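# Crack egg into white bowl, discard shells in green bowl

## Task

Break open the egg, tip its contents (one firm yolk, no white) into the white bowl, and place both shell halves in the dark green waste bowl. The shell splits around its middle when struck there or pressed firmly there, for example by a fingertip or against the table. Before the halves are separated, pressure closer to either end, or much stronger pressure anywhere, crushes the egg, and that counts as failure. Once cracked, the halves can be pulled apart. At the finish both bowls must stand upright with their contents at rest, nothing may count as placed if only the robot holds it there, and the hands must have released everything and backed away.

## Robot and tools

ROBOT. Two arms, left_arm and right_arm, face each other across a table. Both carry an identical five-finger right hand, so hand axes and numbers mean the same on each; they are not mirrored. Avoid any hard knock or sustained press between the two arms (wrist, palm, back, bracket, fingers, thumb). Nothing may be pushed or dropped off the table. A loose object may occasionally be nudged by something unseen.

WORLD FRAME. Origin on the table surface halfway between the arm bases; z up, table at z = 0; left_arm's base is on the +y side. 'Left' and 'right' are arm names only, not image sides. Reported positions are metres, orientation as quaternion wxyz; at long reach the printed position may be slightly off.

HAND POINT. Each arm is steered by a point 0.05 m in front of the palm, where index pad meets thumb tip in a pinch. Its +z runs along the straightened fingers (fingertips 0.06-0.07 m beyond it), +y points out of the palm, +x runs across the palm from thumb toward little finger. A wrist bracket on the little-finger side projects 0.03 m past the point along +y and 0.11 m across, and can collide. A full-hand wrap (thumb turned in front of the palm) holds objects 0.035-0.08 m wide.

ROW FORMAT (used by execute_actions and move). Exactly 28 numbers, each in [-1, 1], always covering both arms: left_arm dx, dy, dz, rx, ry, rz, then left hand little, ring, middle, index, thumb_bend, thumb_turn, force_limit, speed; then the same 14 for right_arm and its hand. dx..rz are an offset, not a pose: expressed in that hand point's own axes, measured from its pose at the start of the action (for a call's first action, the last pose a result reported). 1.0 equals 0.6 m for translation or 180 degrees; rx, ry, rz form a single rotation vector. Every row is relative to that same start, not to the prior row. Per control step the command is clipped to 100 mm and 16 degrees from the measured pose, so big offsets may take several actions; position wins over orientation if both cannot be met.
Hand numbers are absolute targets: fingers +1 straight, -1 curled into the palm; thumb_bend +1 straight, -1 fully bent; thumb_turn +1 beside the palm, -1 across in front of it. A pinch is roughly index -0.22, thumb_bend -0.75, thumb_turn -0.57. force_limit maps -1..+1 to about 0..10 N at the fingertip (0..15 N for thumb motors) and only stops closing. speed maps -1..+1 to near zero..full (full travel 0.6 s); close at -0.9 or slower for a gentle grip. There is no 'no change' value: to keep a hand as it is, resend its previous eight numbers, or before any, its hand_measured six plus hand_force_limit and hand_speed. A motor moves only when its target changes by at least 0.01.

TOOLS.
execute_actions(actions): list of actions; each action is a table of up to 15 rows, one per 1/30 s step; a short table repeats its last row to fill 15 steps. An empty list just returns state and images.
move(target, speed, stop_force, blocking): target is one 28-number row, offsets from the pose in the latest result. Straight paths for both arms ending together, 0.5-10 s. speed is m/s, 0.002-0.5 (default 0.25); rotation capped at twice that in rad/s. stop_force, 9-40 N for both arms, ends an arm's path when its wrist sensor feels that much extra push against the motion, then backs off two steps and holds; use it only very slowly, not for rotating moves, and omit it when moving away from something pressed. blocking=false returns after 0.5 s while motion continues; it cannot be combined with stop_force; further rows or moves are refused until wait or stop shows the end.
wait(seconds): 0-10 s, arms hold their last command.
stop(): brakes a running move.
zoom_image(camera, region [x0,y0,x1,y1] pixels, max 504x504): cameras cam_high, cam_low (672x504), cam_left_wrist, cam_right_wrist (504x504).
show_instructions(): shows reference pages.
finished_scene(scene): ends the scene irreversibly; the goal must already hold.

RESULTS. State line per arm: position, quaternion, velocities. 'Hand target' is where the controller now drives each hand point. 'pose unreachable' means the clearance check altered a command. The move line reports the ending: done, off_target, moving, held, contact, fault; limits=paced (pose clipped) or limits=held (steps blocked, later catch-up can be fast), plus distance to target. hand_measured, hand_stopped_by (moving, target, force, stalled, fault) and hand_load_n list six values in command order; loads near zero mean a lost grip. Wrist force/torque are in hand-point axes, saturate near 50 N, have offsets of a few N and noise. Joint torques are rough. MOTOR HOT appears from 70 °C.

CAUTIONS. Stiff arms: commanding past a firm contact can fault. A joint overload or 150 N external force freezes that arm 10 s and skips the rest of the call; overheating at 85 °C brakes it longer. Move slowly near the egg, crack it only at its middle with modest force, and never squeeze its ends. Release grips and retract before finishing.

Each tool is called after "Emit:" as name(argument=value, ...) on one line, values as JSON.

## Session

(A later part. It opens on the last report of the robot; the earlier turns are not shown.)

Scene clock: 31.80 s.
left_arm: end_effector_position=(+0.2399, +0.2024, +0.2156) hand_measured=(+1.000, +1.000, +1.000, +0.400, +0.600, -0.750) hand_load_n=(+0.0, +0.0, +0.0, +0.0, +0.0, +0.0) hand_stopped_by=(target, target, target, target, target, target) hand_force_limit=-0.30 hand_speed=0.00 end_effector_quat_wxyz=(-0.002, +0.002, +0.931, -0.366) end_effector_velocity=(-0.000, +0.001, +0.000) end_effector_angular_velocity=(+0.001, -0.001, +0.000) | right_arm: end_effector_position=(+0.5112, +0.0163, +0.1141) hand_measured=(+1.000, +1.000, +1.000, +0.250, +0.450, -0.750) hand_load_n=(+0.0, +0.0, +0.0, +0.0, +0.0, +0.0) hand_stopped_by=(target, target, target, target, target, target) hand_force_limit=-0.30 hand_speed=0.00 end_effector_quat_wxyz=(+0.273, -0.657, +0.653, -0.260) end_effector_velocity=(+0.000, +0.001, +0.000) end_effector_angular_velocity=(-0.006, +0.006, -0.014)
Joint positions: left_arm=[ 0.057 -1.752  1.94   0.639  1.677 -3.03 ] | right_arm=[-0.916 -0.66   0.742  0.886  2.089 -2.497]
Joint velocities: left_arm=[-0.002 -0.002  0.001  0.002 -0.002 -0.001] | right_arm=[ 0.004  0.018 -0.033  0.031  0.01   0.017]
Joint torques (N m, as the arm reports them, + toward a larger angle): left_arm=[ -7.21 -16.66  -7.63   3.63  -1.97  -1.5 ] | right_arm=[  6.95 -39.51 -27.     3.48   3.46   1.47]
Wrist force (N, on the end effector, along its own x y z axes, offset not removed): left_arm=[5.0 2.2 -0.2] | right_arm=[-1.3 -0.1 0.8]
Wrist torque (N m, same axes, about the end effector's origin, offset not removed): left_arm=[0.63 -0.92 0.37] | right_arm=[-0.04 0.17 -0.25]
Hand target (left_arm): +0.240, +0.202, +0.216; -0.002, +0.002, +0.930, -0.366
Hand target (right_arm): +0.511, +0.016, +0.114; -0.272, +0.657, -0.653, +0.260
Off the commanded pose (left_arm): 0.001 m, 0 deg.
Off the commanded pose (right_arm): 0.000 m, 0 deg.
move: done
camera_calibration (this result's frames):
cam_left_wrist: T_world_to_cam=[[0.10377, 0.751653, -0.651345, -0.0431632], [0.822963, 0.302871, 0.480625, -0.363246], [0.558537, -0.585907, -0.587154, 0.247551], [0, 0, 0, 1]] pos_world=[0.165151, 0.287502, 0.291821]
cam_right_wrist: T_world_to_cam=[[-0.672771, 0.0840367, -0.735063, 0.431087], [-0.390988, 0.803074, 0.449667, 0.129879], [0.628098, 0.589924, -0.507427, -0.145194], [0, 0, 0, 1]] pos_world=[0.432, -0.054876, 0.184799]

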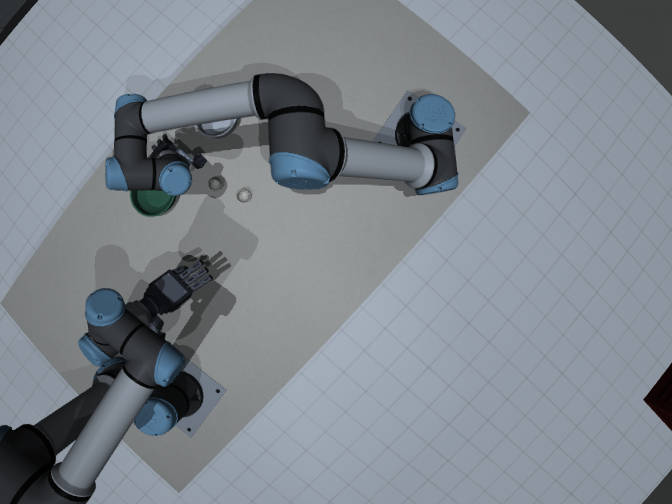

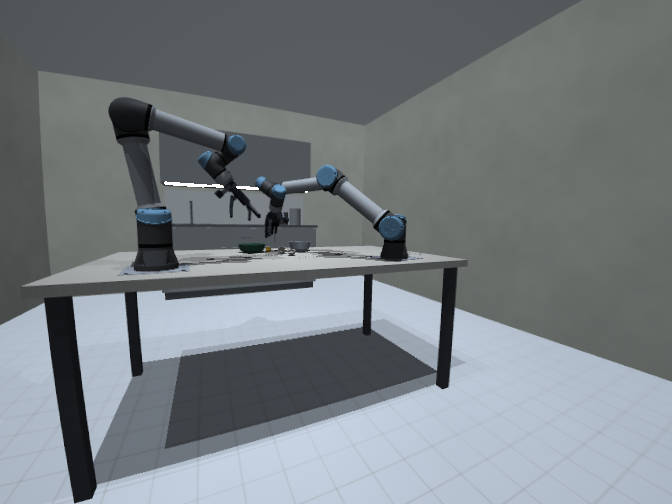

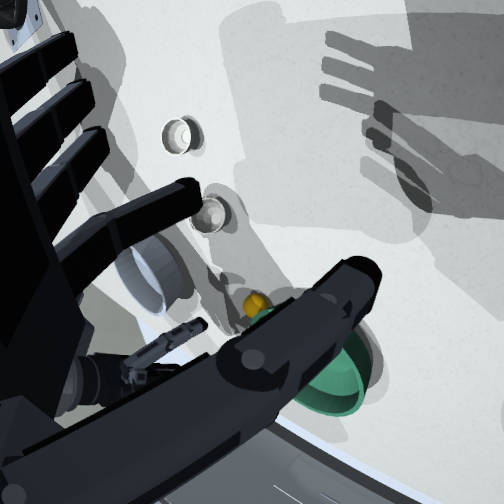

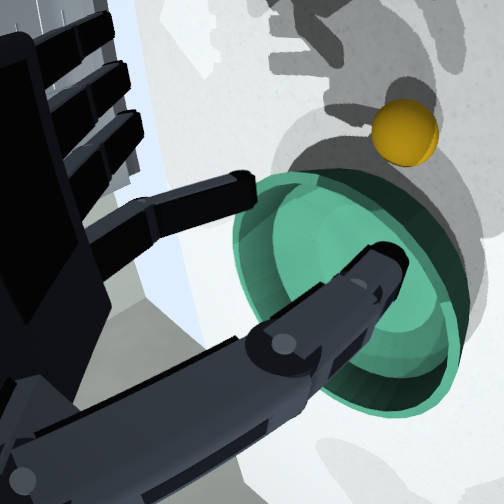

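Emit:
move(target=[0,0,0,0,0,0,1,1,1,0.4,0.6,-0.75,-0.3,0,0.004,0.091,0.119,0,0,0,1,1,1,0.25,0.45,-0.75,-0.3,0], speed=0.07)

Scene clock: 33.70 s.
left_arm: end_effector_position=(+0.2399, +0.2024, +0.2156) hand_measured=(+1.000, +1.000, +1.000, +0.400, +0.600, -0.750) hand_load_n=(+0.0, +0.0, +0.0, +0.0, +0.0, +0.0) hand_stopped_by=(target, target, target, target, target, target) hand_force_limit=-0.30 hand_speed=0.00 end_effector_quat_wxyz=(-0.002, +0.002, +0.931, -0.366) end_effector_velocity=(-0.000, +0.000, -0.000) end_effector_angular_velocity=(+0.002, -0.000, -0.001) | right_arm: end_effector_position=(+0.5221, +0.0154, +0.0254) hand_measured=(+1.000, +1.000, +1.000, +0.250, +0.450, -0.750) hand_load_n=(+0.0, +0.0, +0.0, -4.0, +0.0, +0.0) hand_stopped_by=(target, target, target, target, target, target) hand_force_limit=-0.30 hand_speed=0.00 end_effector_quat_wxyz=(+0.273, -0.657, +0.653, -0.260) end_effector_velocity=(+0.001, +0.001, -0.002) end_effector_angular_velocity=(+0.003, -0.002, -0.000)
Joint positions: left_arm=[ 0.057 -1.752  1.94   0.639  1.677 -3.03 ] | right_arm=[-0.929 -0.597  0.85   0.708  2.082 -2.51 ]
Joint velocities: left_arm=[ 0.001  0.    -0.     0.002  0.001  0.002] | right_arm=[-0.001  0.002  0.002 -0.007 -0.001 -0.   ]
Joint torques (N m, as the arm reports them, + toward a larger angle): left_arm=[  7.58  -3.62 -33.19  -2.13   2.59   1.57] | right_arm=[ -5.35 -17.05   4.     0.25  -5.33  -2.27]
Wrist force (N, on the end effector, along its own x y z axes, offset not removed): left_arm=[-2.0 1.4 -1.1] | right_arm=[2.0 -17.0 -22.5]
Wrist torque (N m, same axes, about the end effector's origin, offset not removed): left_arm=[0.35 0.31 0.00] | right_arm=[1.29 0.09 0.14]
Hand target (left_arm): +0.240, +0.202, +0.216; -0.002, +0.002, +0.931, -0.366
Hand target (right_arm): +0.522, +0.015, +0.025; -0.273, +0.657, -0.653, +0.260
Off the commanded pose (left_arm): 0.000 m, 0 deg.
Off the commanded pose (right_arm): 0.001 m, 0 deg.
move: done
camera_calibration (this result's frames):
cam_left_wrist: T_world_to_cam=[[0.103771, 0.751653, -0.651345, -0.0431635], [0.822963, 0.30287, 0.480625, -0.363246], [0.558536, -0.585908, -0.587154, 0.247551], [0, 0, 0, 1]] pos_world=[0.165151, 0.287502, 0.291821]
cam_right_wrist: T_world_to_cam=[[-0.672487, 0.0842469, -0.735299, 0.373136], [-0.391039, 0.803061, 0.449646, 0.17481], [0.628371, 0.589911, -0.507104, -0.196615], [0, 0, 0, 1]] pos_world=[0.442834, -0.0558329, 0.0960599]

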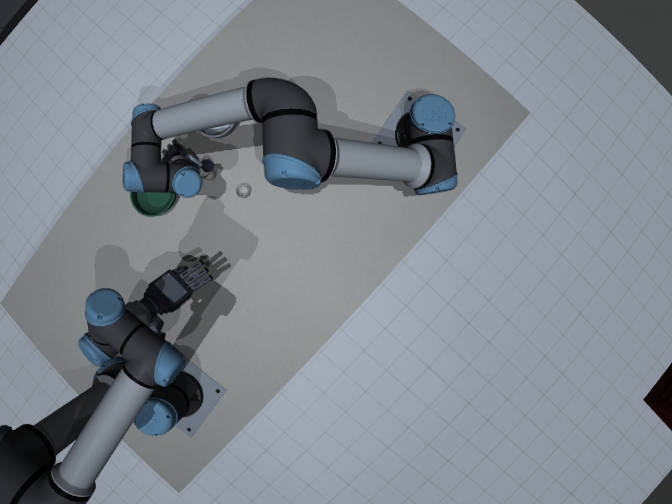

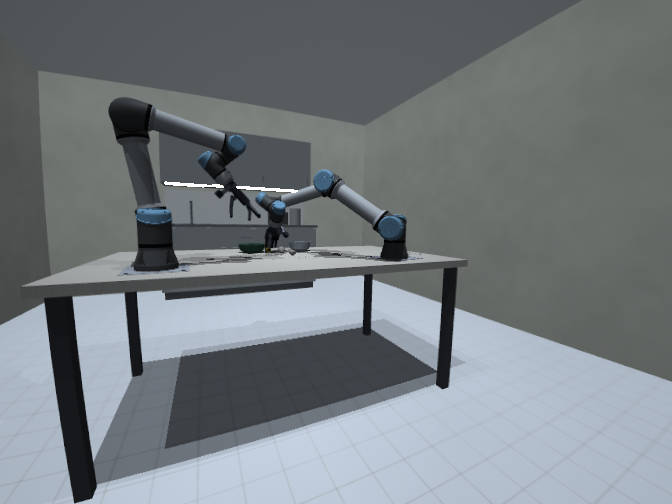

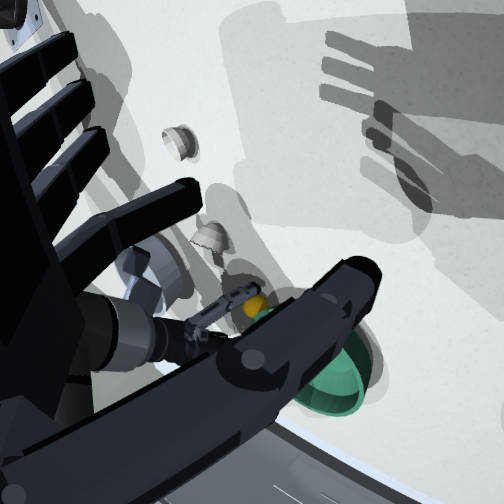

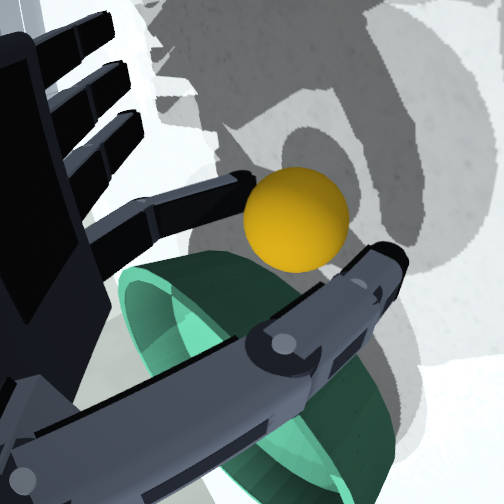

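Index touches the table; rise 4 mm and close.

Emit:
execute_actions(actions=[[[0,0,0,0,0,0,1,1,1,0.4,0.6,-0.75,-0.3,0,0,-0.006,-0.006,0,0,0,1,1,1,0.25,0.45,-0.75,-0.4,-0.8]],[[0,0,0,0,0,0,1,1,1,0.4,0.6,-0.75,-0.3,0,0,0,0,0,0,0,1,1,1,-0.3,-0.3,-0.75,-0.4,-0.8]],[[0,0,0,0,0,0,1,1,1,0.4,0.6,-0.75,-0.3,0,0,0,0,0,0,0,1,1,1,-0.3,-0.3,-0.75,-0.4,-0.8]],[[0,0,0,0,0,0,1,1,1,0.4,0.6,-0.75,-0.3,0,0,0,0,0,0,0,1,1,1,-0.3,-0.3,-0.75,-0.4,-0.8]]])

Scene clock: 35.83 s.
left_arm: end_effector_position=(+0.2399, +0.2024, +0.2156) hand_measured=(+1.000, +1.000, +1.000, +0.400, +0.600, -0.750) hand_load_n=(+0.0, +0.0, +0.0, +0.0, +0.0, +0.0) hand_stopped_by=(target, target, target, target, target, target) hand_force_limit=-0.30 hand_speed=0.00 end_effector_quat_wxyz=(-0.002, +0.002, +0.931, -0.366) end_effector_velocity=(-0.000, -0.000, +0.001) end_effector_angular_velocity=(-0.000, -0.001, -0.002) | right_arm: end_effector_position=(+0.5221, +0.0153, +0.0304) hand_measured=(+1.000, +1.000, +1.000, -0.092, +0.240, -0.750) hand_load_n=(+0.0, +0.0, +0.0, +4.0, +4.5, +0.0) hand_stopped_by=(target, target, target, force, force, target) hand_force_limit=-0.40 hand_speed=-0.80 end_effector_quat_wxyz=(+0.273, -0.657, +0.653, -0.260) end_effector_velocity=(-0.001, +0.001, -0.001) end_effector_angular_velocity=(-0.001, +0.002, +0.003)
Joint positions: left_arm=[ 0.057 -1.752  1.94   0.639  1.677 -3.03 ] | right_arm=[-0.929 -0.601  0.845  0.717  2.081 -2.51 ]
Joint velocities: left_arm=[-0.     0.    -0.001  0.001  0.     0.001] | right_arm=[ 0.002  0.002  0.    -0.    -0.001 -0.001]
Joint torques (N m, as the arm reports them, + toward a larger angle): left_arm=[  6.81  -3.54 -33.08  -2.14   2.61   1.55] | right_arm=[ -5.75 -55.82 -18.03   1.42   2.61  -0.31]
Wrist force (N, on the end effector, along its own x y z axes, offset not removed): left_arm=[1.4 2.1 -6.4] | right_arm=[0.3 1.6 -0.9]
Wrist torque (N m, same axes, about the end effector's origin, offset not removed): left_arm=[0.50 -0.28 0.47] | right_arm=[0.40 -0.11 0.09]
Hand target (left_arm): +0.240, +0.202, +0.216; -0.002, +0.002, +0.931, -0.366
Hand target (right_arm): +0.522, +0.015, +0.030; -0.273, +0.657, -0.653, +0.260
Off the commanded pose (left_arm): 0.000 m, 0 deg.
Off the commanded pose (right_arm): 0.000 m, 0 deg.
camera_calibration (this result's frames):
cam_left_wrist: T_world_to_cam=[[0.10377, 0.751653, -0.651345, -0.0431631], [0.822963, 0.302871, 0.480625, -0.363246], [0.558537, -0.585908, -0.587153, 0.247551], [0, 0, 0, 1]] pos_world=[0.165151, 0.287502, 0.291821]
cam_right_wrist: T_world_to_cam=[[-0.672518, 0.084175, -0.735278, 0.376844], [-0.391069, 0.803059, 0.449624, 0.172675], [0.628319, 0.589925, -0.507153, -0.194055], [0, 0, 0, 1]] pos_world=[0.442891, -0.0559109, 0.101031]

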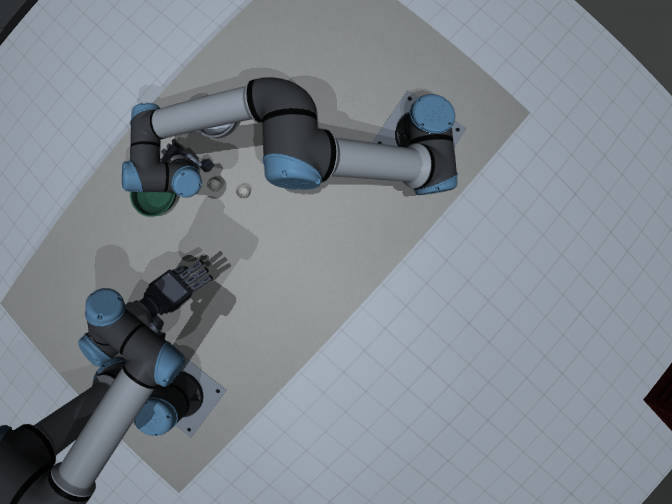

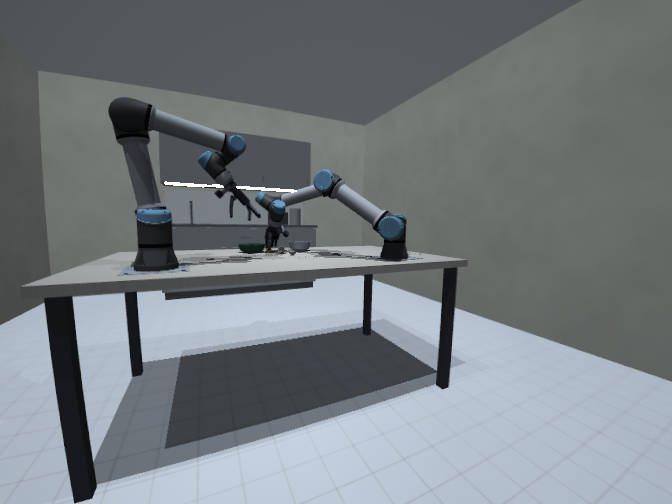

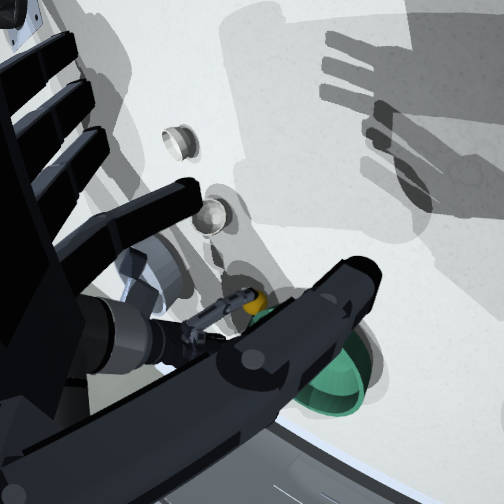

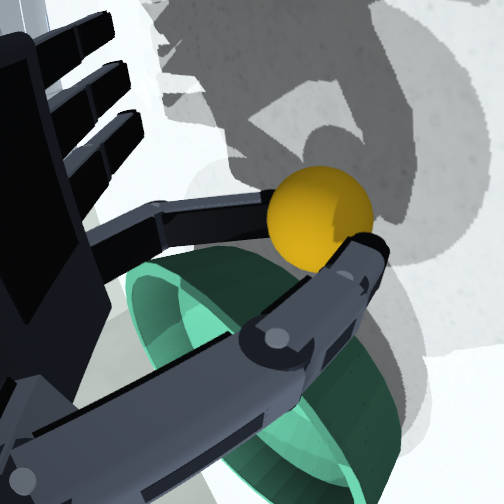

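Emit:
move(target=[0,0,0,0,0,0,1,1,1,0.4,0.6,-0.75,-0.3,0,0,-0.085,-0.085,0,0,0,1,1,1,-0.3,-0.3,-0.75,-0.4,-0.8], speed=0.1)

Emit:
move(target=[-0.08,-0.17,0.36,0,0,0,1,1,1,0.4,0.6,-0.75,-0.3,0,0.35,-0.039,0.039,0,0,0,1,1,1,-0.3,-0.3,-0.75,-0.4,-0.8], speed=0.15)

Scene clock: 37.27 s.
left_arm: end_effector_position=(+0.2399, +0.2024, +0.2156) hand_measured=(+1.000, +1.000, +1.000, +0.400, +0.600, -0.750) hand_load_n=(+0.0, +0.0, +0.0, +0.0, +0.0, +0.0) hand_stopped_by=(target, target, target, target, target, target) hand_force_limit=-0.30 hand_speed=0.00 end_effector_quat_wxyz=(-0.002, +0.002, +0.931, -0.366) end_effector_velocity=(+0.000, +0.000, +0.000) end_effector_angular_velocity=(+0.001, -0.000, +0.001) | right_arm: end_effector_position=(+0.5229, +0.0142, +0.1022) hand_measured=(+1.000, +1.000, +1.000, -0.092, +0.240, -0.750) hand_load_n=(+0.0, +0.0, +0.0, +4.5, +4.5, +0.0) hand_stopped_by=(target, target, target, force, force, target) hand_force_limit=-0.40 hand_speed=-0.80 end_effector_quat_wxyz=(+0.273, -0.657, +0.653, -0.260) end_effector_velocity=(+0.000, -0.000, +0.002) end_effector_angular_velocity=(-0.001, +0.001, -0.002)
Joint positions: left_arm=[ 0.057 -1.752  1.94   0.639  1.677 -3.03 ] | right_arm=[-0.931 -0.643  0.738  0.865  2.08  -2.512]
Joint velocities: left_arm=[ 0.001 -0.    -0.     0.001  0.     0.001] | right_arm=[-0.     0.001 -0.006  0.008  0.001  0.001]
Joint torques (N m, as the arm reports them, + toward a larger angle): left_arm=[  6.91  -3.03 -33.49  -2.12   2.52   1.54] | right_arm=[ -6.27 -61.77 -27.15   3.63  -0.29   1.44]
Wrist force (N, on the end effector, along its own x y z axes, offset not removed): left_arm=[2.8 -0.6 1.3] | right_arm=[-1.6 0.7 1.8]
Wrist torque (N m, same axes, about the end effector's origin, offset not removed): left_arm=[-0.03 -0.62 0.28] | right_arm=[0.13 0.15 0.02]
Hand target (left_arm): +0.240, +0.202, +0.216; -0.002, +0.002, +0.931, -0.366
Hand target (right_arm): +0.523, +0.014, +0.102; -0.273, +0.657, -0.653, +0.260
Off the commanded pose (left_arm): 0.000 m, 0 deg.
Off the commanded pose (right_arm): 0.000 m, 0 deg.
move: done
camera_calibration (this result's frames):
cam_left_wrist: T_world_to_cam=[[0.10377, 0.751653, -0.651345, -0.0431631], [0.822963, 0.302871, 0.480625, -0.363246], [0.558537, -0.585907, -0.587154, 0.247551], [0, 0, 0, 1]] pos_world=[0.165151, 0.287502, 0.291821]
cam_right_wrist: T_world_to_cam=[[-0.67252, 0.0840835, -0.735287, 0.430313], [-0.391208, 0.802984, 0.449637, 0.141617], [0.628231, 0.59004, -0.507128, -0.157478], [0, 0, 0, 1]] pos_world=[0.443728, -0.0569802, 0.172866]

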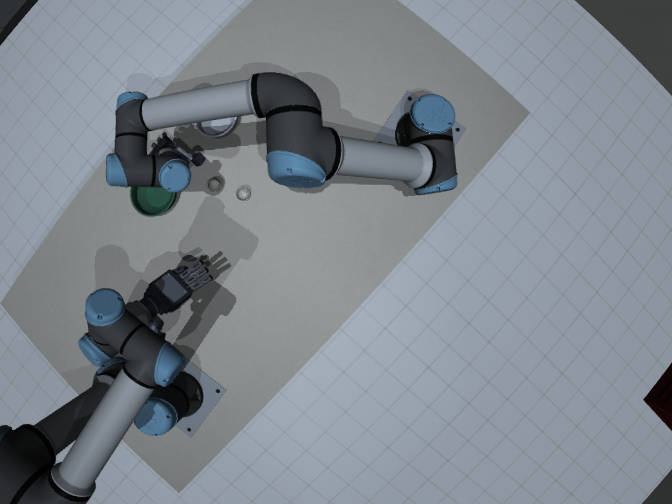

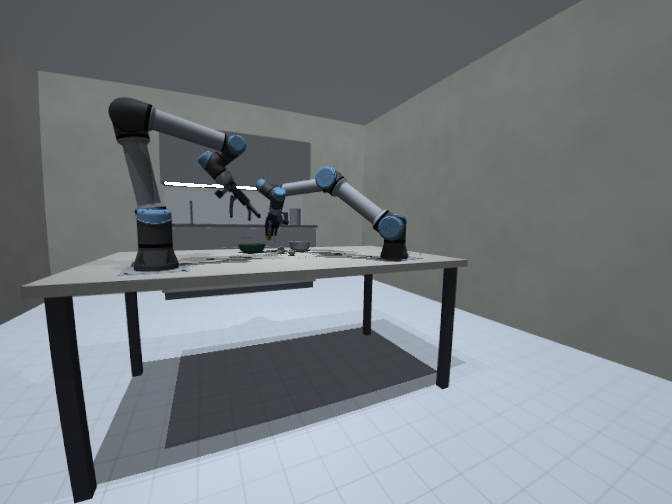

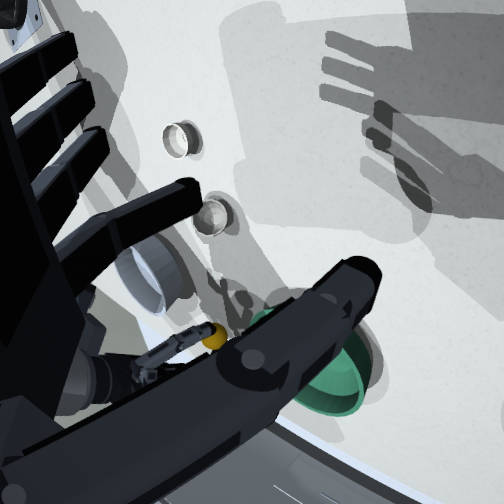

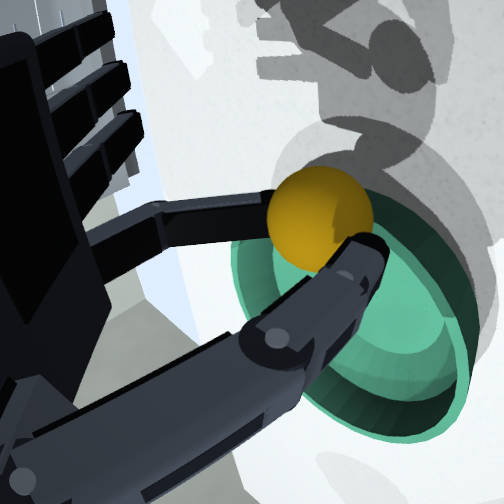

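Scene clock: 39.47 s.
left_arm: end_effector_position=(+0.2868, -0.0192, +0.1264) hand_measured=(+1.000, +1.000, +1.000, +0.400, +0.600, -0.750) hand_load_n=(+0.0, +0.0, +0.0, +0.0, +0.0, +0.0) hand_stopped_by=(target, target, target, target, target, target) hand_force_limit=-0.30 hand_speed=0.00 end_effector_quat_wxyz=(-0.002, +0.002, +0.930, -0.366) end_effector_velocity=(+0.001, -0.002, -0.001) end_effector_angular_velocity=(-0.000, +0.001, +0.003) | right_arm: end_effector_position=(+0.5586, -0.1951, +0.0989) hand_measured=(+1.000, +1.000, +1.000, -0.092, +0.240, -0.750) hand_load_n=(+0.0, +0.0, +0.0, +4.5, +4.5, +0.0) hand_stopped_by=(target, target, target, force, force, target) hand_force_limit=-0.40 hand_speed=-0.80 end_effector_quat_wxyz=(+0.273, -0.657, +0.653, -0.261) end_effector_velocity=(-0.001, -0.002, -0.000) end_effector_angular_velocity=(-0.000, +0.002, +0.001)
Joint positions: left_arm=[ 0.086 -1.159  1.507  0.481  1.696 -3.009] | right_arm=[-1.26  -1.034  1.406  0.476  1.876 -2.794]
Joint velocities: left_arm=[ 0.002  0.007 -0.007  0.    -0.    -0.001] | right_arm=[-0.004 -0.004  0.007 -0.002 -0.004 -0.004]
Joint torques (N m, as the arm reports them, + toward a larger angle): left_arm=[  7.04 -26.75 -32.69   3.73   2.69   1.6 ] | right_arm=[ -6.64 -49.31  -9.15  -1.1   -2.61  -1.78]
Wrist force (N, on the end effector, along its own x y z axes, offset not removed): left_arm=[3.3 0.9 -4.8] | right_arm=[-1.1 1.6 1.9]
Wrist torque (N m, same axes, about the end effector's origin, offset not removed): left_arm=[0.36 -0.38 0.01] | right_arm=[0.18 -0.03 -0.01]
Hand target (left_arm): +0.287, -0.020, +0.126; -0.002, +0.002, +0.930, -0.366
Hand target (right_arm): +0.559, -0.195, +0.099; -0.273, +0.657, -0.653, +0.261
Off the commanded pose (left_arm): 0.001 m, 0 deg.
Off the commanded pose (right_arm): 0.000 m, 0 deg.
move: done
camera_calibration (this result's frames):
cam_left_wrist: T_world_to_cam=[[0.103808, 0.751581, -0.651421, 0.0604578], [0.82292, 0.30294, 0.480656, -0.291844], [0.558594, -0.585963, -0.587043, 0.0391579], [0, 0, 0, 1]] pos_world=[0.212015, 0.0659174, 0.202647]
cam_right_wrist: T_world_to_cam=[[-0.672034, 0.0835485, -0.735792, 0.469144], [-0.3915, 0.803314, 0.448792, 0.325491], [0.628568, 0.589666, -0.507145, -0.0582974], [0, 0, 0, 1]] pos_world=[0.479354, -0.266292, 0.169549]

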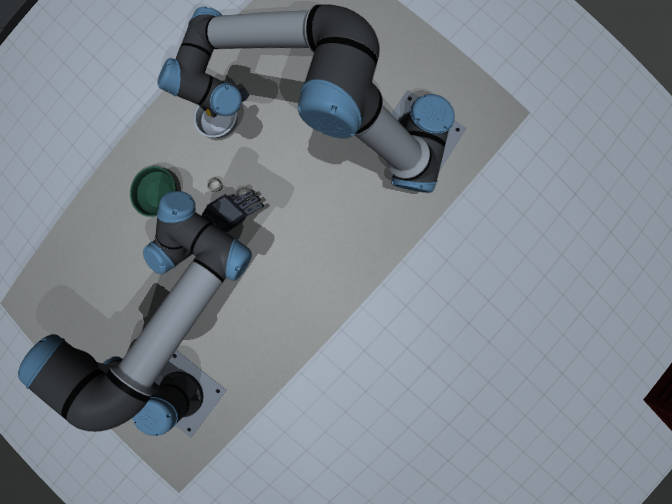

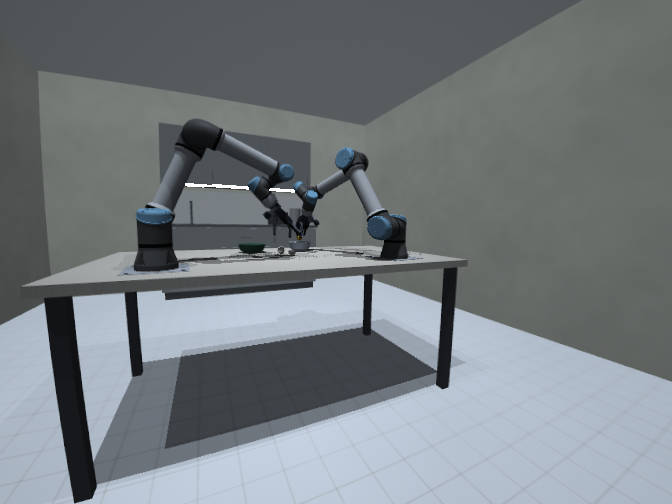

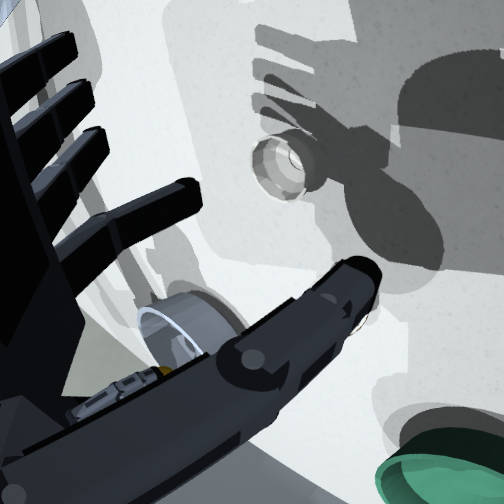

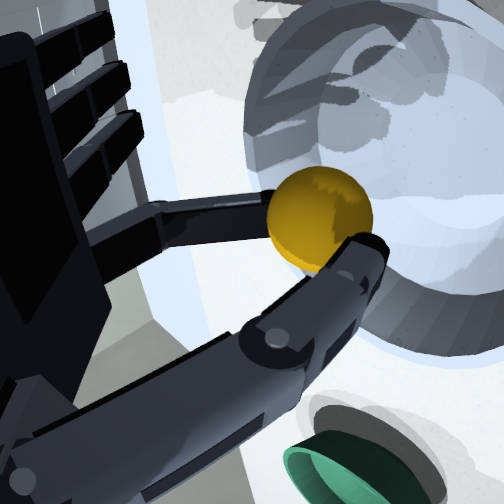

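Emit:
move(target=[-0.043,-0.017,0.143,0,0,0,1,1,1,0.4,0.6,-0.75,-0.3,0,0,0.035,0.016,0,0,0,1,1,1,-0.3,-0.3,-0.75,-0.4,-0.8], speed=0.1)

Emit:
execute_actions(actions=[[[0,0,0,0,0,0,1,1,1,0.4,0.6,-0.75,-0.3,0,0,0,0,0,0,0,1,1,1,0.2,0.5,-0.75,-0.4,-0.3]],[[0,0,0,0,0,0,1,1,1,0.4,0.6,-0.75,-0.3,0,0.05,-0.08,-0.06,0,0,0,1,1,1,0.2,0.5,-0.75,-0.4,-0.3]]])

Scene clock: 41.17 s.
left_arm: end_effector_position=(+0.3122, -0.0849, +0.0705) hand_measured=(+1.000, +1.000, +1.000, +0.400, +0.600, -0.750) hand_load_n=(+0.0, +0.0, +0.0, +0.0, +0.0, +0.0) hand_stopped_by=(target, target, target, target, target, target) hand_force_limit=-0.30 hand_speed=0.00 end_effector_quat_wxyz=(-0.002, +0.002, +0.930, -0.366) end_effector_velocity=(-0.000, -0.002, -0.002) end_effector_angular_velocity=(+0.002, +0.002, -0.001) | right_arm: end_effector_position=(+0.5503, -0.1949, +0.0774) hand_measured=(+1.000, +1.000, +1.000, -0.092, +0.240, -0.750) hand_load_n=(+0.0, +0.0, +0.0, +4.5, +4.5, +0.0) hand_stopped_by=(target, target, target, force, force, target) hand_force_limit=-0.40 hand_speed=-0.80 end_effector_quat_wxyz=(+0.273, -0.657, +0.653, -0.261) end_effector_velocity=(-0.001, +0.001, -0.000) end_effector_angular_velocity=(-0.000, +0.000, +0.001)
Joint positions: left_arm=[ 0.111 -0.949  1.33   0.45   1.713 -2.99 ] | right_arm=[-1.252 -1.028  1.455  0.422  1.881 -2.787]
Joint velocities: left_arm=[-0.     0.007 -0.007  0.002  0.001 -0.001] | right_arm=[ 0.001 -0.     0.001 -0.    -0.    -0.   ]
Joint torques (N m, as the arm reports them, + toward a larger angle): left_arm=[  7.58 -32.75 -31.81   3.45   2.71   1.75] | right_arm=[  7.96 -26.78  -8.58  -1.11   3.32   1.5 ]
Wrist force (N, on the end effector, along its own x y z axes, offset not removed): left_arm=[2.7 -2.0 -5.5] | right_arm=[-2.1 -0.2 -0.1]
Wrist torque (N m, same axes, about the end effector's origin, offset not removed): left_arm=[0.17 -0.41 0.15] | right_arm=[0.05 0.53 -0.12]
Hand target (left_arm): +0.312, -0.085, +0.070; -0.002, +0.002, +0.930, -0.366
Hand target (right_arm): +0.550, -0.195, +0.077; -0.273, +0.657, -0.653, +0.261
Off the commanded pose (left_arm): 0.000 m, 0 deg.
Off the commanded pose (right_arm): 0.000 m, 0 deg.
move: done
camera_calibration (this result's frames):
cam_left_wrist: T_world_to_cam=[[0.103837, 0.75153, -0.651475, 0.0707833], [0.822887, 0.302989, 0.480682, -0.265951], [0.558637, -0.586003, -0.586963, -0.0463396], [0, 0, 0, 1]] pos_world=[0.237385, 0.000229503, 0.146752]
cam_right_wrist: T_world_to_cam=[[-0.67205, 0.0835614, -0.735776, 0.447763], [-0.391487, 0.803309, 0.448812, 0.331705], [0.628559, 0.589671, -0.507151, -0.0641113], [0, 0, 0, 1]] pos_world=[0.471075, -0.266073, 0.148066]

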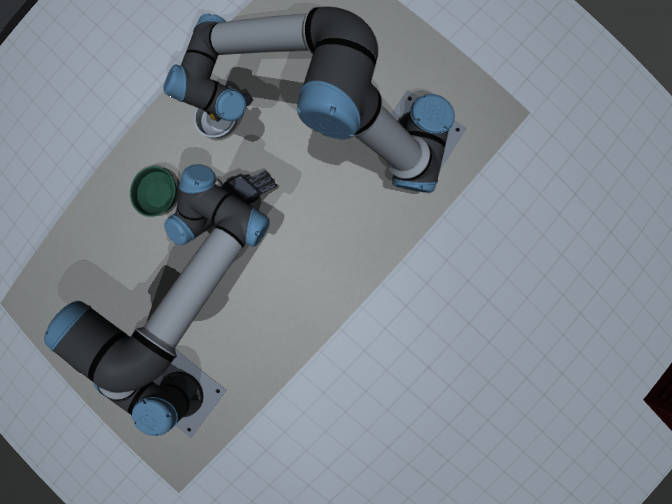

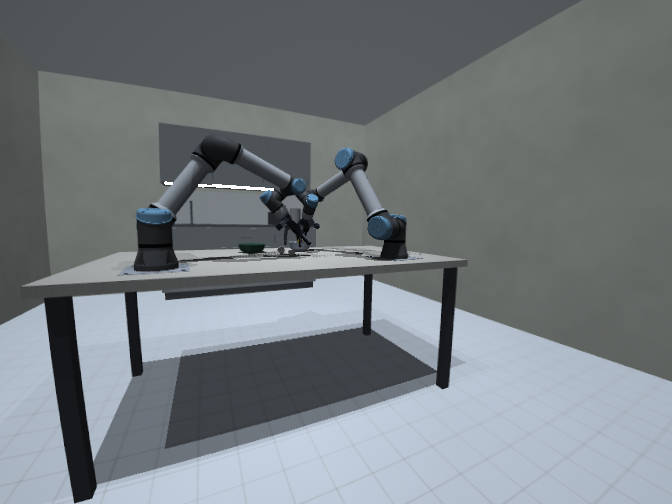

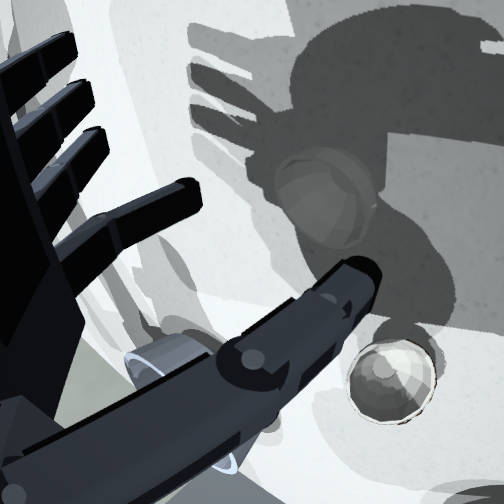

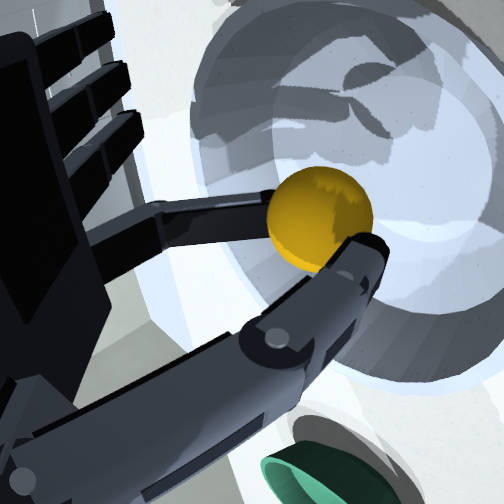

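Scene clock: 42.17 s.
left_arm: end_effector_position=(+0.3122, -0.0850, +0.0706) hand_measured=(+1.000, +1.000, +1.000, +0.400, +0.600, -0.750) hand_load_n=(+0.0, +0.0, +0.0, +0.0, +0.0, +0.0) hand_stopped_by=(target, target, target, target, target, target) hand_force_limit=-0.30 hand_speed=0.00 end_effector_quat_wxyz=(-0.002, +0.002, +0.930, -0.366) end_effector_velocity=(+0.000, +0.001, -0.001) end_effector_angular_velocity=(+0.001, +0.000, +0.001) | right_arm: end_effector_position=(+0.5597, -0.2247, +0.1345) hand_measured=(+1.000, +1.000, +1.000, +0.200, +0.500, -0.750) hand_load_n=(+0.0, +0.0, +0.0, +0.0, +0.0, +0.0) hand_stopped_by=(target, target, target, target, target, target) hand_force_limit=-0.40 hand_speed=-0.30 end_effector_quat_wxyz=(+0.273, -0.657, +0.653, -0.261) end_effector_velocity=(+0.001, -0.007, +0.014) end_effector_angular_velocity=(-0.000, +0.004, +0.002)
Joint positions: left_arm=[ 0.111 -0.949  1.33   0.45   1.713 -2.99 ] | right_arm=[-1.314 -1.108  1.422  0.521  1.84  -2.836]
Joint velocities: left_arm=[ 0.     0.     0.001  0.    -0.    -0.   ] | right_arm=[-0.016 -0.018 -0.012  0.031 -0.013 -0.013]
Joint torques (N m, as the arm reports them, + toward a larger angle): left_arm=[  4.47 -46.6  -11.23   2.19   1.94   1.04] | right_arm=[ -5.32 -45.76 -25.78   3.03  -2.41  -1.64]
Wrist force (N, on the end effector, along its own x y z axes, offset not removed): left_arm=[-1.2 -0.4 0.8] | right_arm=[0.3 1.9 0.7]
Wrist torque (N m, same axes, about the end effector's origin, offset not removed): left_arm=[-0.20 0.19 -0.07] | right_arm=[0.31 -0.12 0.10]
Hand target (left_arm): +0.312, -0.085, +0.071; -0.002, +0.002, +0.930, -0.366
Hand target (right_arm): +0.560, -0.226, +0.136; -0.273, +0.657, -0.653, +0.261
Off the commanded pose (left_arm): 0.000 m, 0 deg.
Off the commanded pose (right_arm): 0.002 m, 0 deg.
camera_calibration (this result's frames):
cam_left_wrist: T_world_to_cam=[[0.103848, 0.751482, -0.651529, 0.0708303], [0.822881, 0.303022, 0.48067, -0.265966], [0.558643, -0.586048, -0.586913, -0.0463599], [0, 0, 0, 1]] pos_world=[0.237402, 0.000196933, 0.146781]
cam_right_wrist: T_world_to_cam=[[-0.671622, 0.0835227, -0.736171, 0.498373], [-0.391693, 0.803384, 0.448498, 0.333822], [0.628888, 0.589574, -0.506856, -0.0236546], [0, 0, 0, 1]] pos_world=[0.48035, -0.295866, 0.20518]

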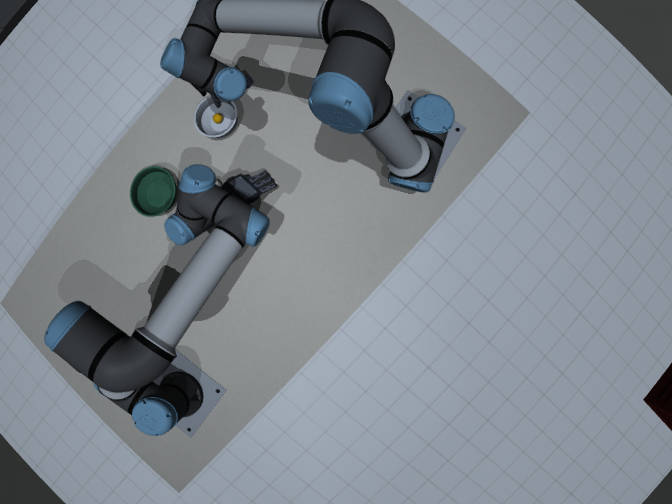

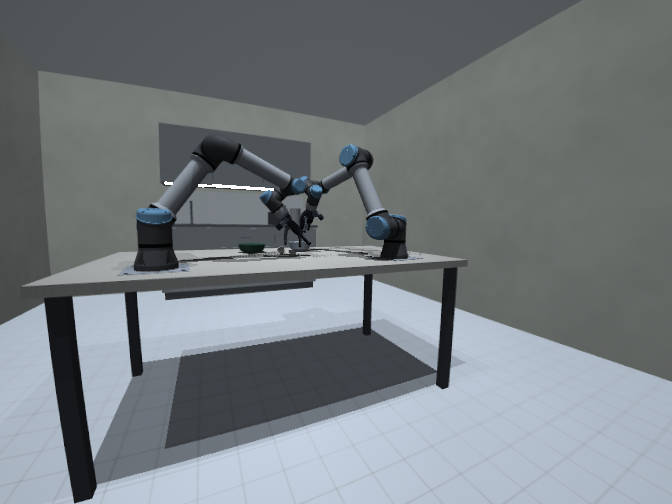

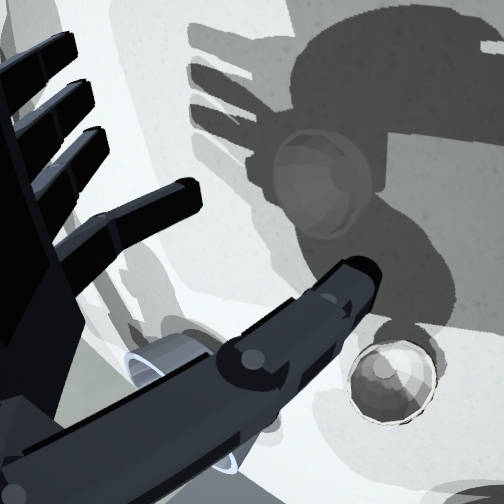

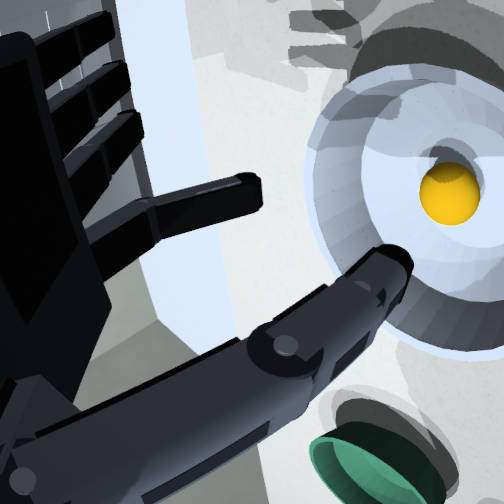

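Emit:
move(target=[0,0.038,0.053,0,0,0,1,1,1,0.4,0.6,-0.75,-0.3,0,0.2,-0.08,-0.12,0,0,0,1,1,1,0.2,0.5,-0.75,-0.4,-0.3], speed=0.15)

Emit:
execute_actions(actions=[[[0,0,0,0,0,0,1,1,1,-0.2,0.1,-0.75,-0.4,-0.8,0,0,0,0,0,0,1,1,1,0.2,0.5,-0.75,-0.4,-0.3]],[[0,0,0,0,0,0,1,1,1,-0.2,0.1,-0.75,-0.4,-0.8,0,0,0,0,0,0,1,1,1,0.2,0.5,-0.75,-0.4,-0.3]],[[0,0,0,0,0,0,1,1,1,-0.2,0.1,-0.75,-0.4,-0.8,0,0,0,0,0,0,1,1,1,0.2,0.5,-0.75,-0.4,-0.3]]])

Scene clock: 43.97 s.
left_arm: end_effector_position=(+0.3121, -0.0899, +0.0318) hand_measured=(+1.000, +1.000, +1.000, +0.400, +0.600, -0.750) hand_load_n=(+0.0, +0.0, +0.0, +0.0, +0.0, +0.0) hand_stopped_by=(target, target, target, target, target, target) hand_force_limit=-0.30 hand_speed=0.00 end_effector_quat_wxyz=(-0.002, +0.002, +0.930, -0.366) end_effector_velocity=(-0.000, -0.000, +0.000) end_effector_angular_velocity=(-0.001, +0.001, -0.002) | right_arm: end_effector_position=(+0.5450, -0.3459, +0.2178) hand_measured=(+1.000, +1.000, +1.000, +0.200, +0.500, -0.750) hand_load_n=(+0.0, +0.0, +0.0, +0.0, +0.0, +0.0) hand_stopped_by=(target, target, target, target, target, target) hand_force_limit=-0.40 hand_speed=-0.30 end_effector_quat_wxyz=(+0.273, -0.657, +0.652, -0.261) end_effector_velocity=(-0.000, -0.003, +0.002) end_effector_angular_velocity=(-0.000, +0.000, -0.001)
Joint positions: left_arm=[ 0.109 -0.901  1.356  0.376  1.712 -2.992] | right_arm=[-1.565 -1.353  1.533  0.621  1.669 -3.022]
Joint velocities: left_arm=[-0.    -0.    -0.    -0.     0.001  0.001] | right_arm=[-0.006 -0.005  0.001  0.004 -0.004 -0.004]
Joint torques (N m, as the arm reports them, + toward a larger angle): left_arm=[ -6.87 -35.31  -5.45  -2.25  -2.04  -1.48] | right_arm=[ -4.7  -36.    -9.99   3.    -3.05  -1.75]
Wrist force (N, on the end effector, along its own x y z axes, offset not removed): left_arm=[3.4 0.1 -0.3] | right_arm=[-0.1 1.6 0.8]
Wrist torque (N m, same axes, about the end effector's origin, offset not removed): left_arm=[0.33 -0.51 0.27] | right_arm=[0.21 -0.15 0.09]
Hand target (left_arm): +0.312, -0.090, +0.032; -0.002, +0.002, +0.930, -0.366
Hand target (right_arm): +0.545, -0.346, +0.218; -0.273, +0.657, -0.652, +0.261
Off the commanded pose (left_arm): 0.000 m, 0 deg.
Off the commanded pose (right_arm): 0.000 m, 0 deg.
move: done
camera_calibration (this result's frames):
cam_left_wrist: T_world_to_cam=[[0.103846, 0.751484, -0.651527, 0.0492787], [0.822883, 0.30302, 0.480668, -0.245787], [0.558641, -0.586046, -0.586916, -0.0719582], [0, 0, 0, 1]] pos_world=[0.237335, -0.00472458, 0.108015]
cam_right_wrist: T_world_to_cam=[[-0.671358, 0.0830482, -0.736465, 0.559731], [-0.391819, 0.803706, 0.447811, 0.388447], [0.629091, 0.589203, -0.507035, 0.0989869], [0, 0, 0, 1]] pos_world=[0.46571, -0.417005, 0.288461]

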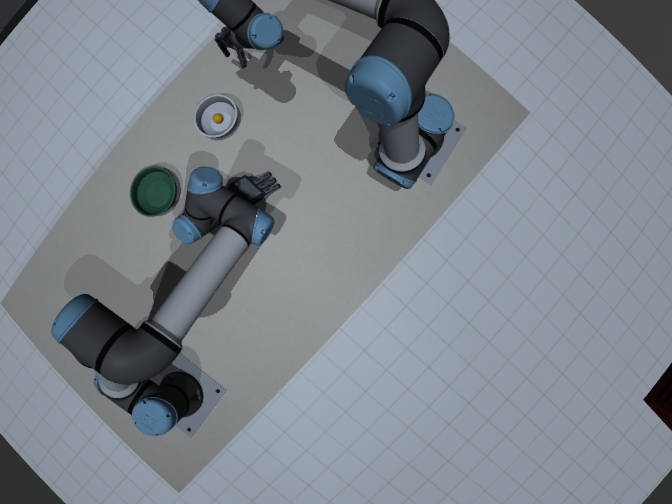

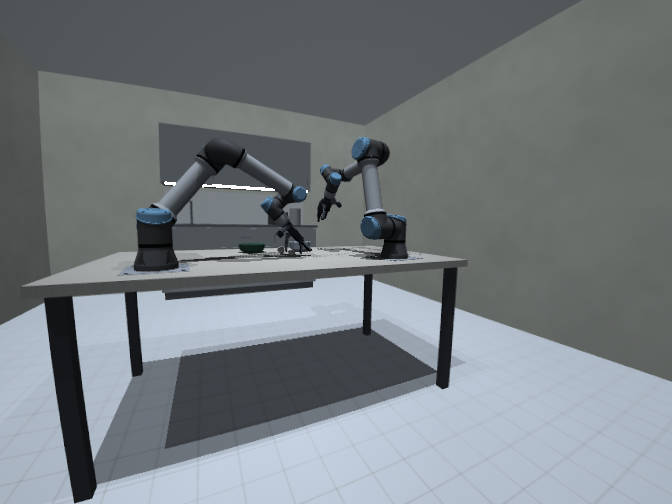

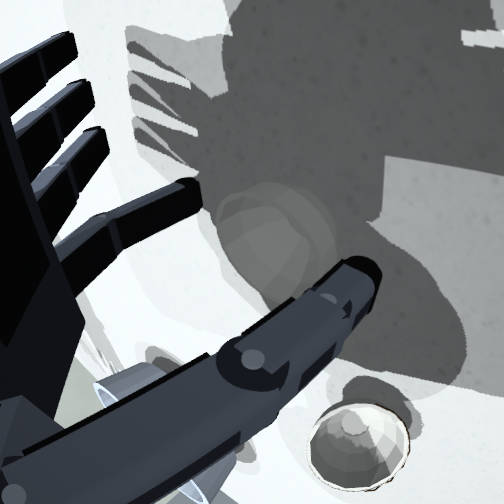

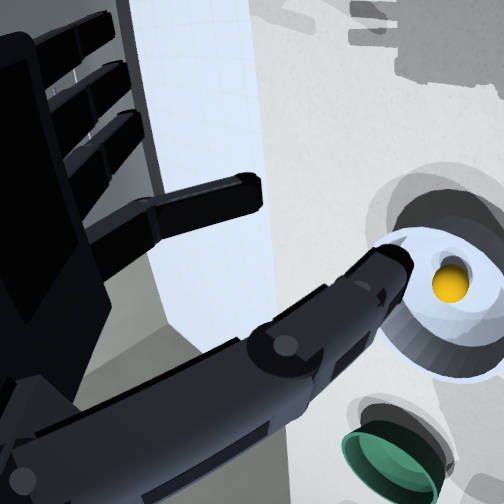

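Scene clock: 45.47 s.
left_arm: end_effector_position=(+0.3121, -0.0899, +0.0318) hand_measured=(+1.000, +1.000, +1.000, +0.026, +0.370, -0.750) hand_load_n=(+0.0, +0.0, +0.0, +5.0, +4.5, -0.5) hand_stopped_by=(target, target, target, force, force, target) hand_force_limit=-0.40 hand_speed=-0.80 end_effector_quat_wxyz=(-0.002, +0.002, +0.930, -0.366) end_effector_velocity=(+0.001, -0.000, -0.000) end_effector_angular_velocity=(-0.001, -0.001, -0.000) | right_arm: end_effector_position=(+0.5450, -0.3460, +0.2179) hand_measured=(+1.000, +1.000, +1.000, +0.200, +0.500, -0.750) hand_load_n=(+0.0, +0.0, +0.0, +0.0, +0.0, +0.0) hand_stopped_by=(target, target, target, target, target, target) hand_force_limit=-0.40 hand_speed=-0.30 end_effector_quat_wxyz=(+0.273, -0.657, +0.652, -0.261) end_effector_velocity=(+0.000, -0.000, +0.000) end_effector_angular_velocity=(+0.000, -0.001, -0.001)
Joint positions: left_arm=[ 0.109 -0.901  1.356  0.376  1.712 -2.992] | right_arm=[-1.565 -1.354  1.533  0.622  1.669 -3.022]
Joint velocities: left_arm=[ 0.001  0.    -0.    -0.001 -0.     0.002] | right_arm=[-0.  0. -0. -0. -0.  0.]
Joint torques (N m, as the arm reports them, + toward a larger angle): left_arm=[ -6.96 -38.94  -6.89  -0.21  -2.06  -1.49] | right_arm=[  5.28 -19.68 -14.63   0.32   2.17   0.43]
Wrist force (N, on the end effector, along its own x y z axes, offset not removed): left_arm=[1.8 -4.8 -1.5] | right_arm=[-2.5 0.3 -3.2]
Wrist torque (N m, same axes, about the end effector's origin, offset not removed): left_arm=[-0.59 -0.16 0.11] | right_arm=[0.28 0.56 0.00]
Hand target (left_arm): +0.312, -0.090, +0.032; -0.002, +0.002, +0.930, -0.366
Hand target (right_arm): +0.545, -0.346, +0.218; -0.273, +0.657, -0.652, +0.261
Off the commanded pose (left_arm): 0.000 m, 0 deg.
Off the commanded pose (right_arm): 0.000 m, 0 deg.
camera_calibration (this result's frames):
cam_left_wrist: T_world_to_cam=[[0.103846, 0.751485, -0.651527, 0.0492683], [0.822883, 0.30302, 0.480668, -0.245777], [0.558641, -0.586046, -0.586917, -0.0719707], [0, 0, 0, 1]] pos_world=[0.237335, -0.00472705, 0.107996]
cam_right_wrist: T_world_to_cam=[[-0.671359, 0.0831032, -0.736459, 0.559783], [-0.391798, 0.803692, 0.447854, 0.388448], [0.629104, 0.589214, -0.507006, 0.0990411], [0, 0, 0, 1]] pos_world=[0.465701, -0.417069, 0.288504]

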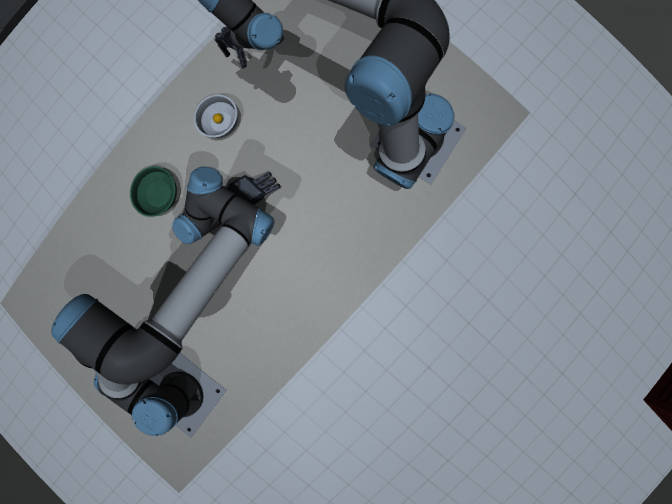

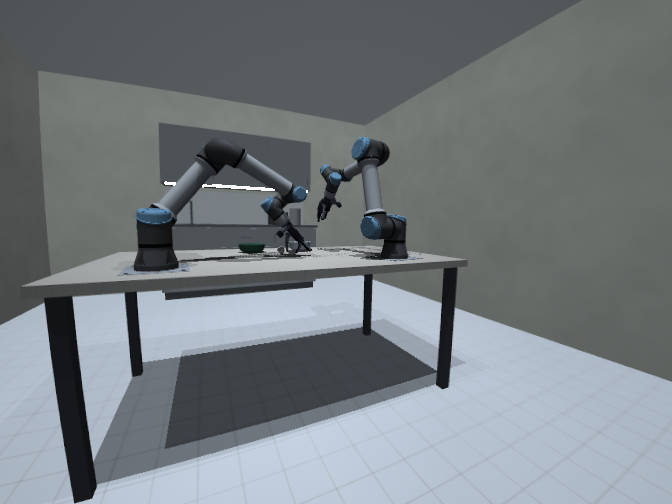

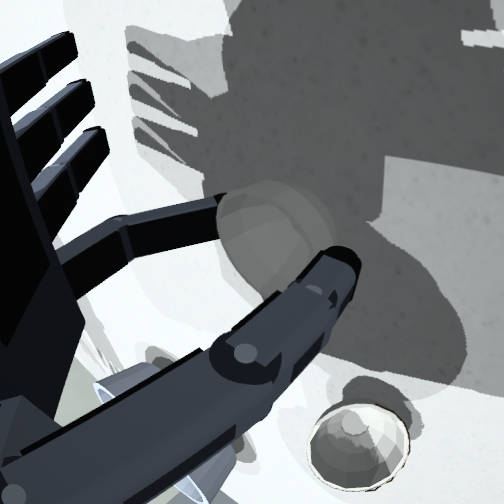

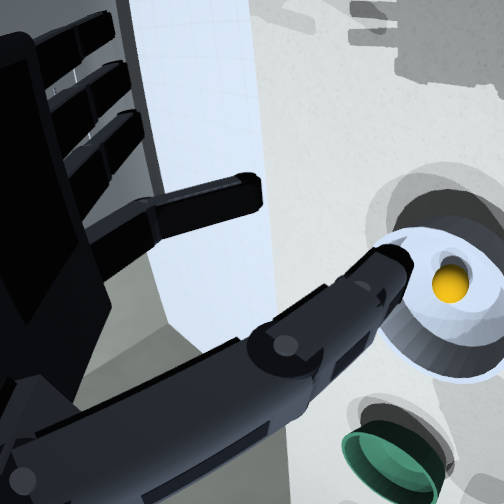

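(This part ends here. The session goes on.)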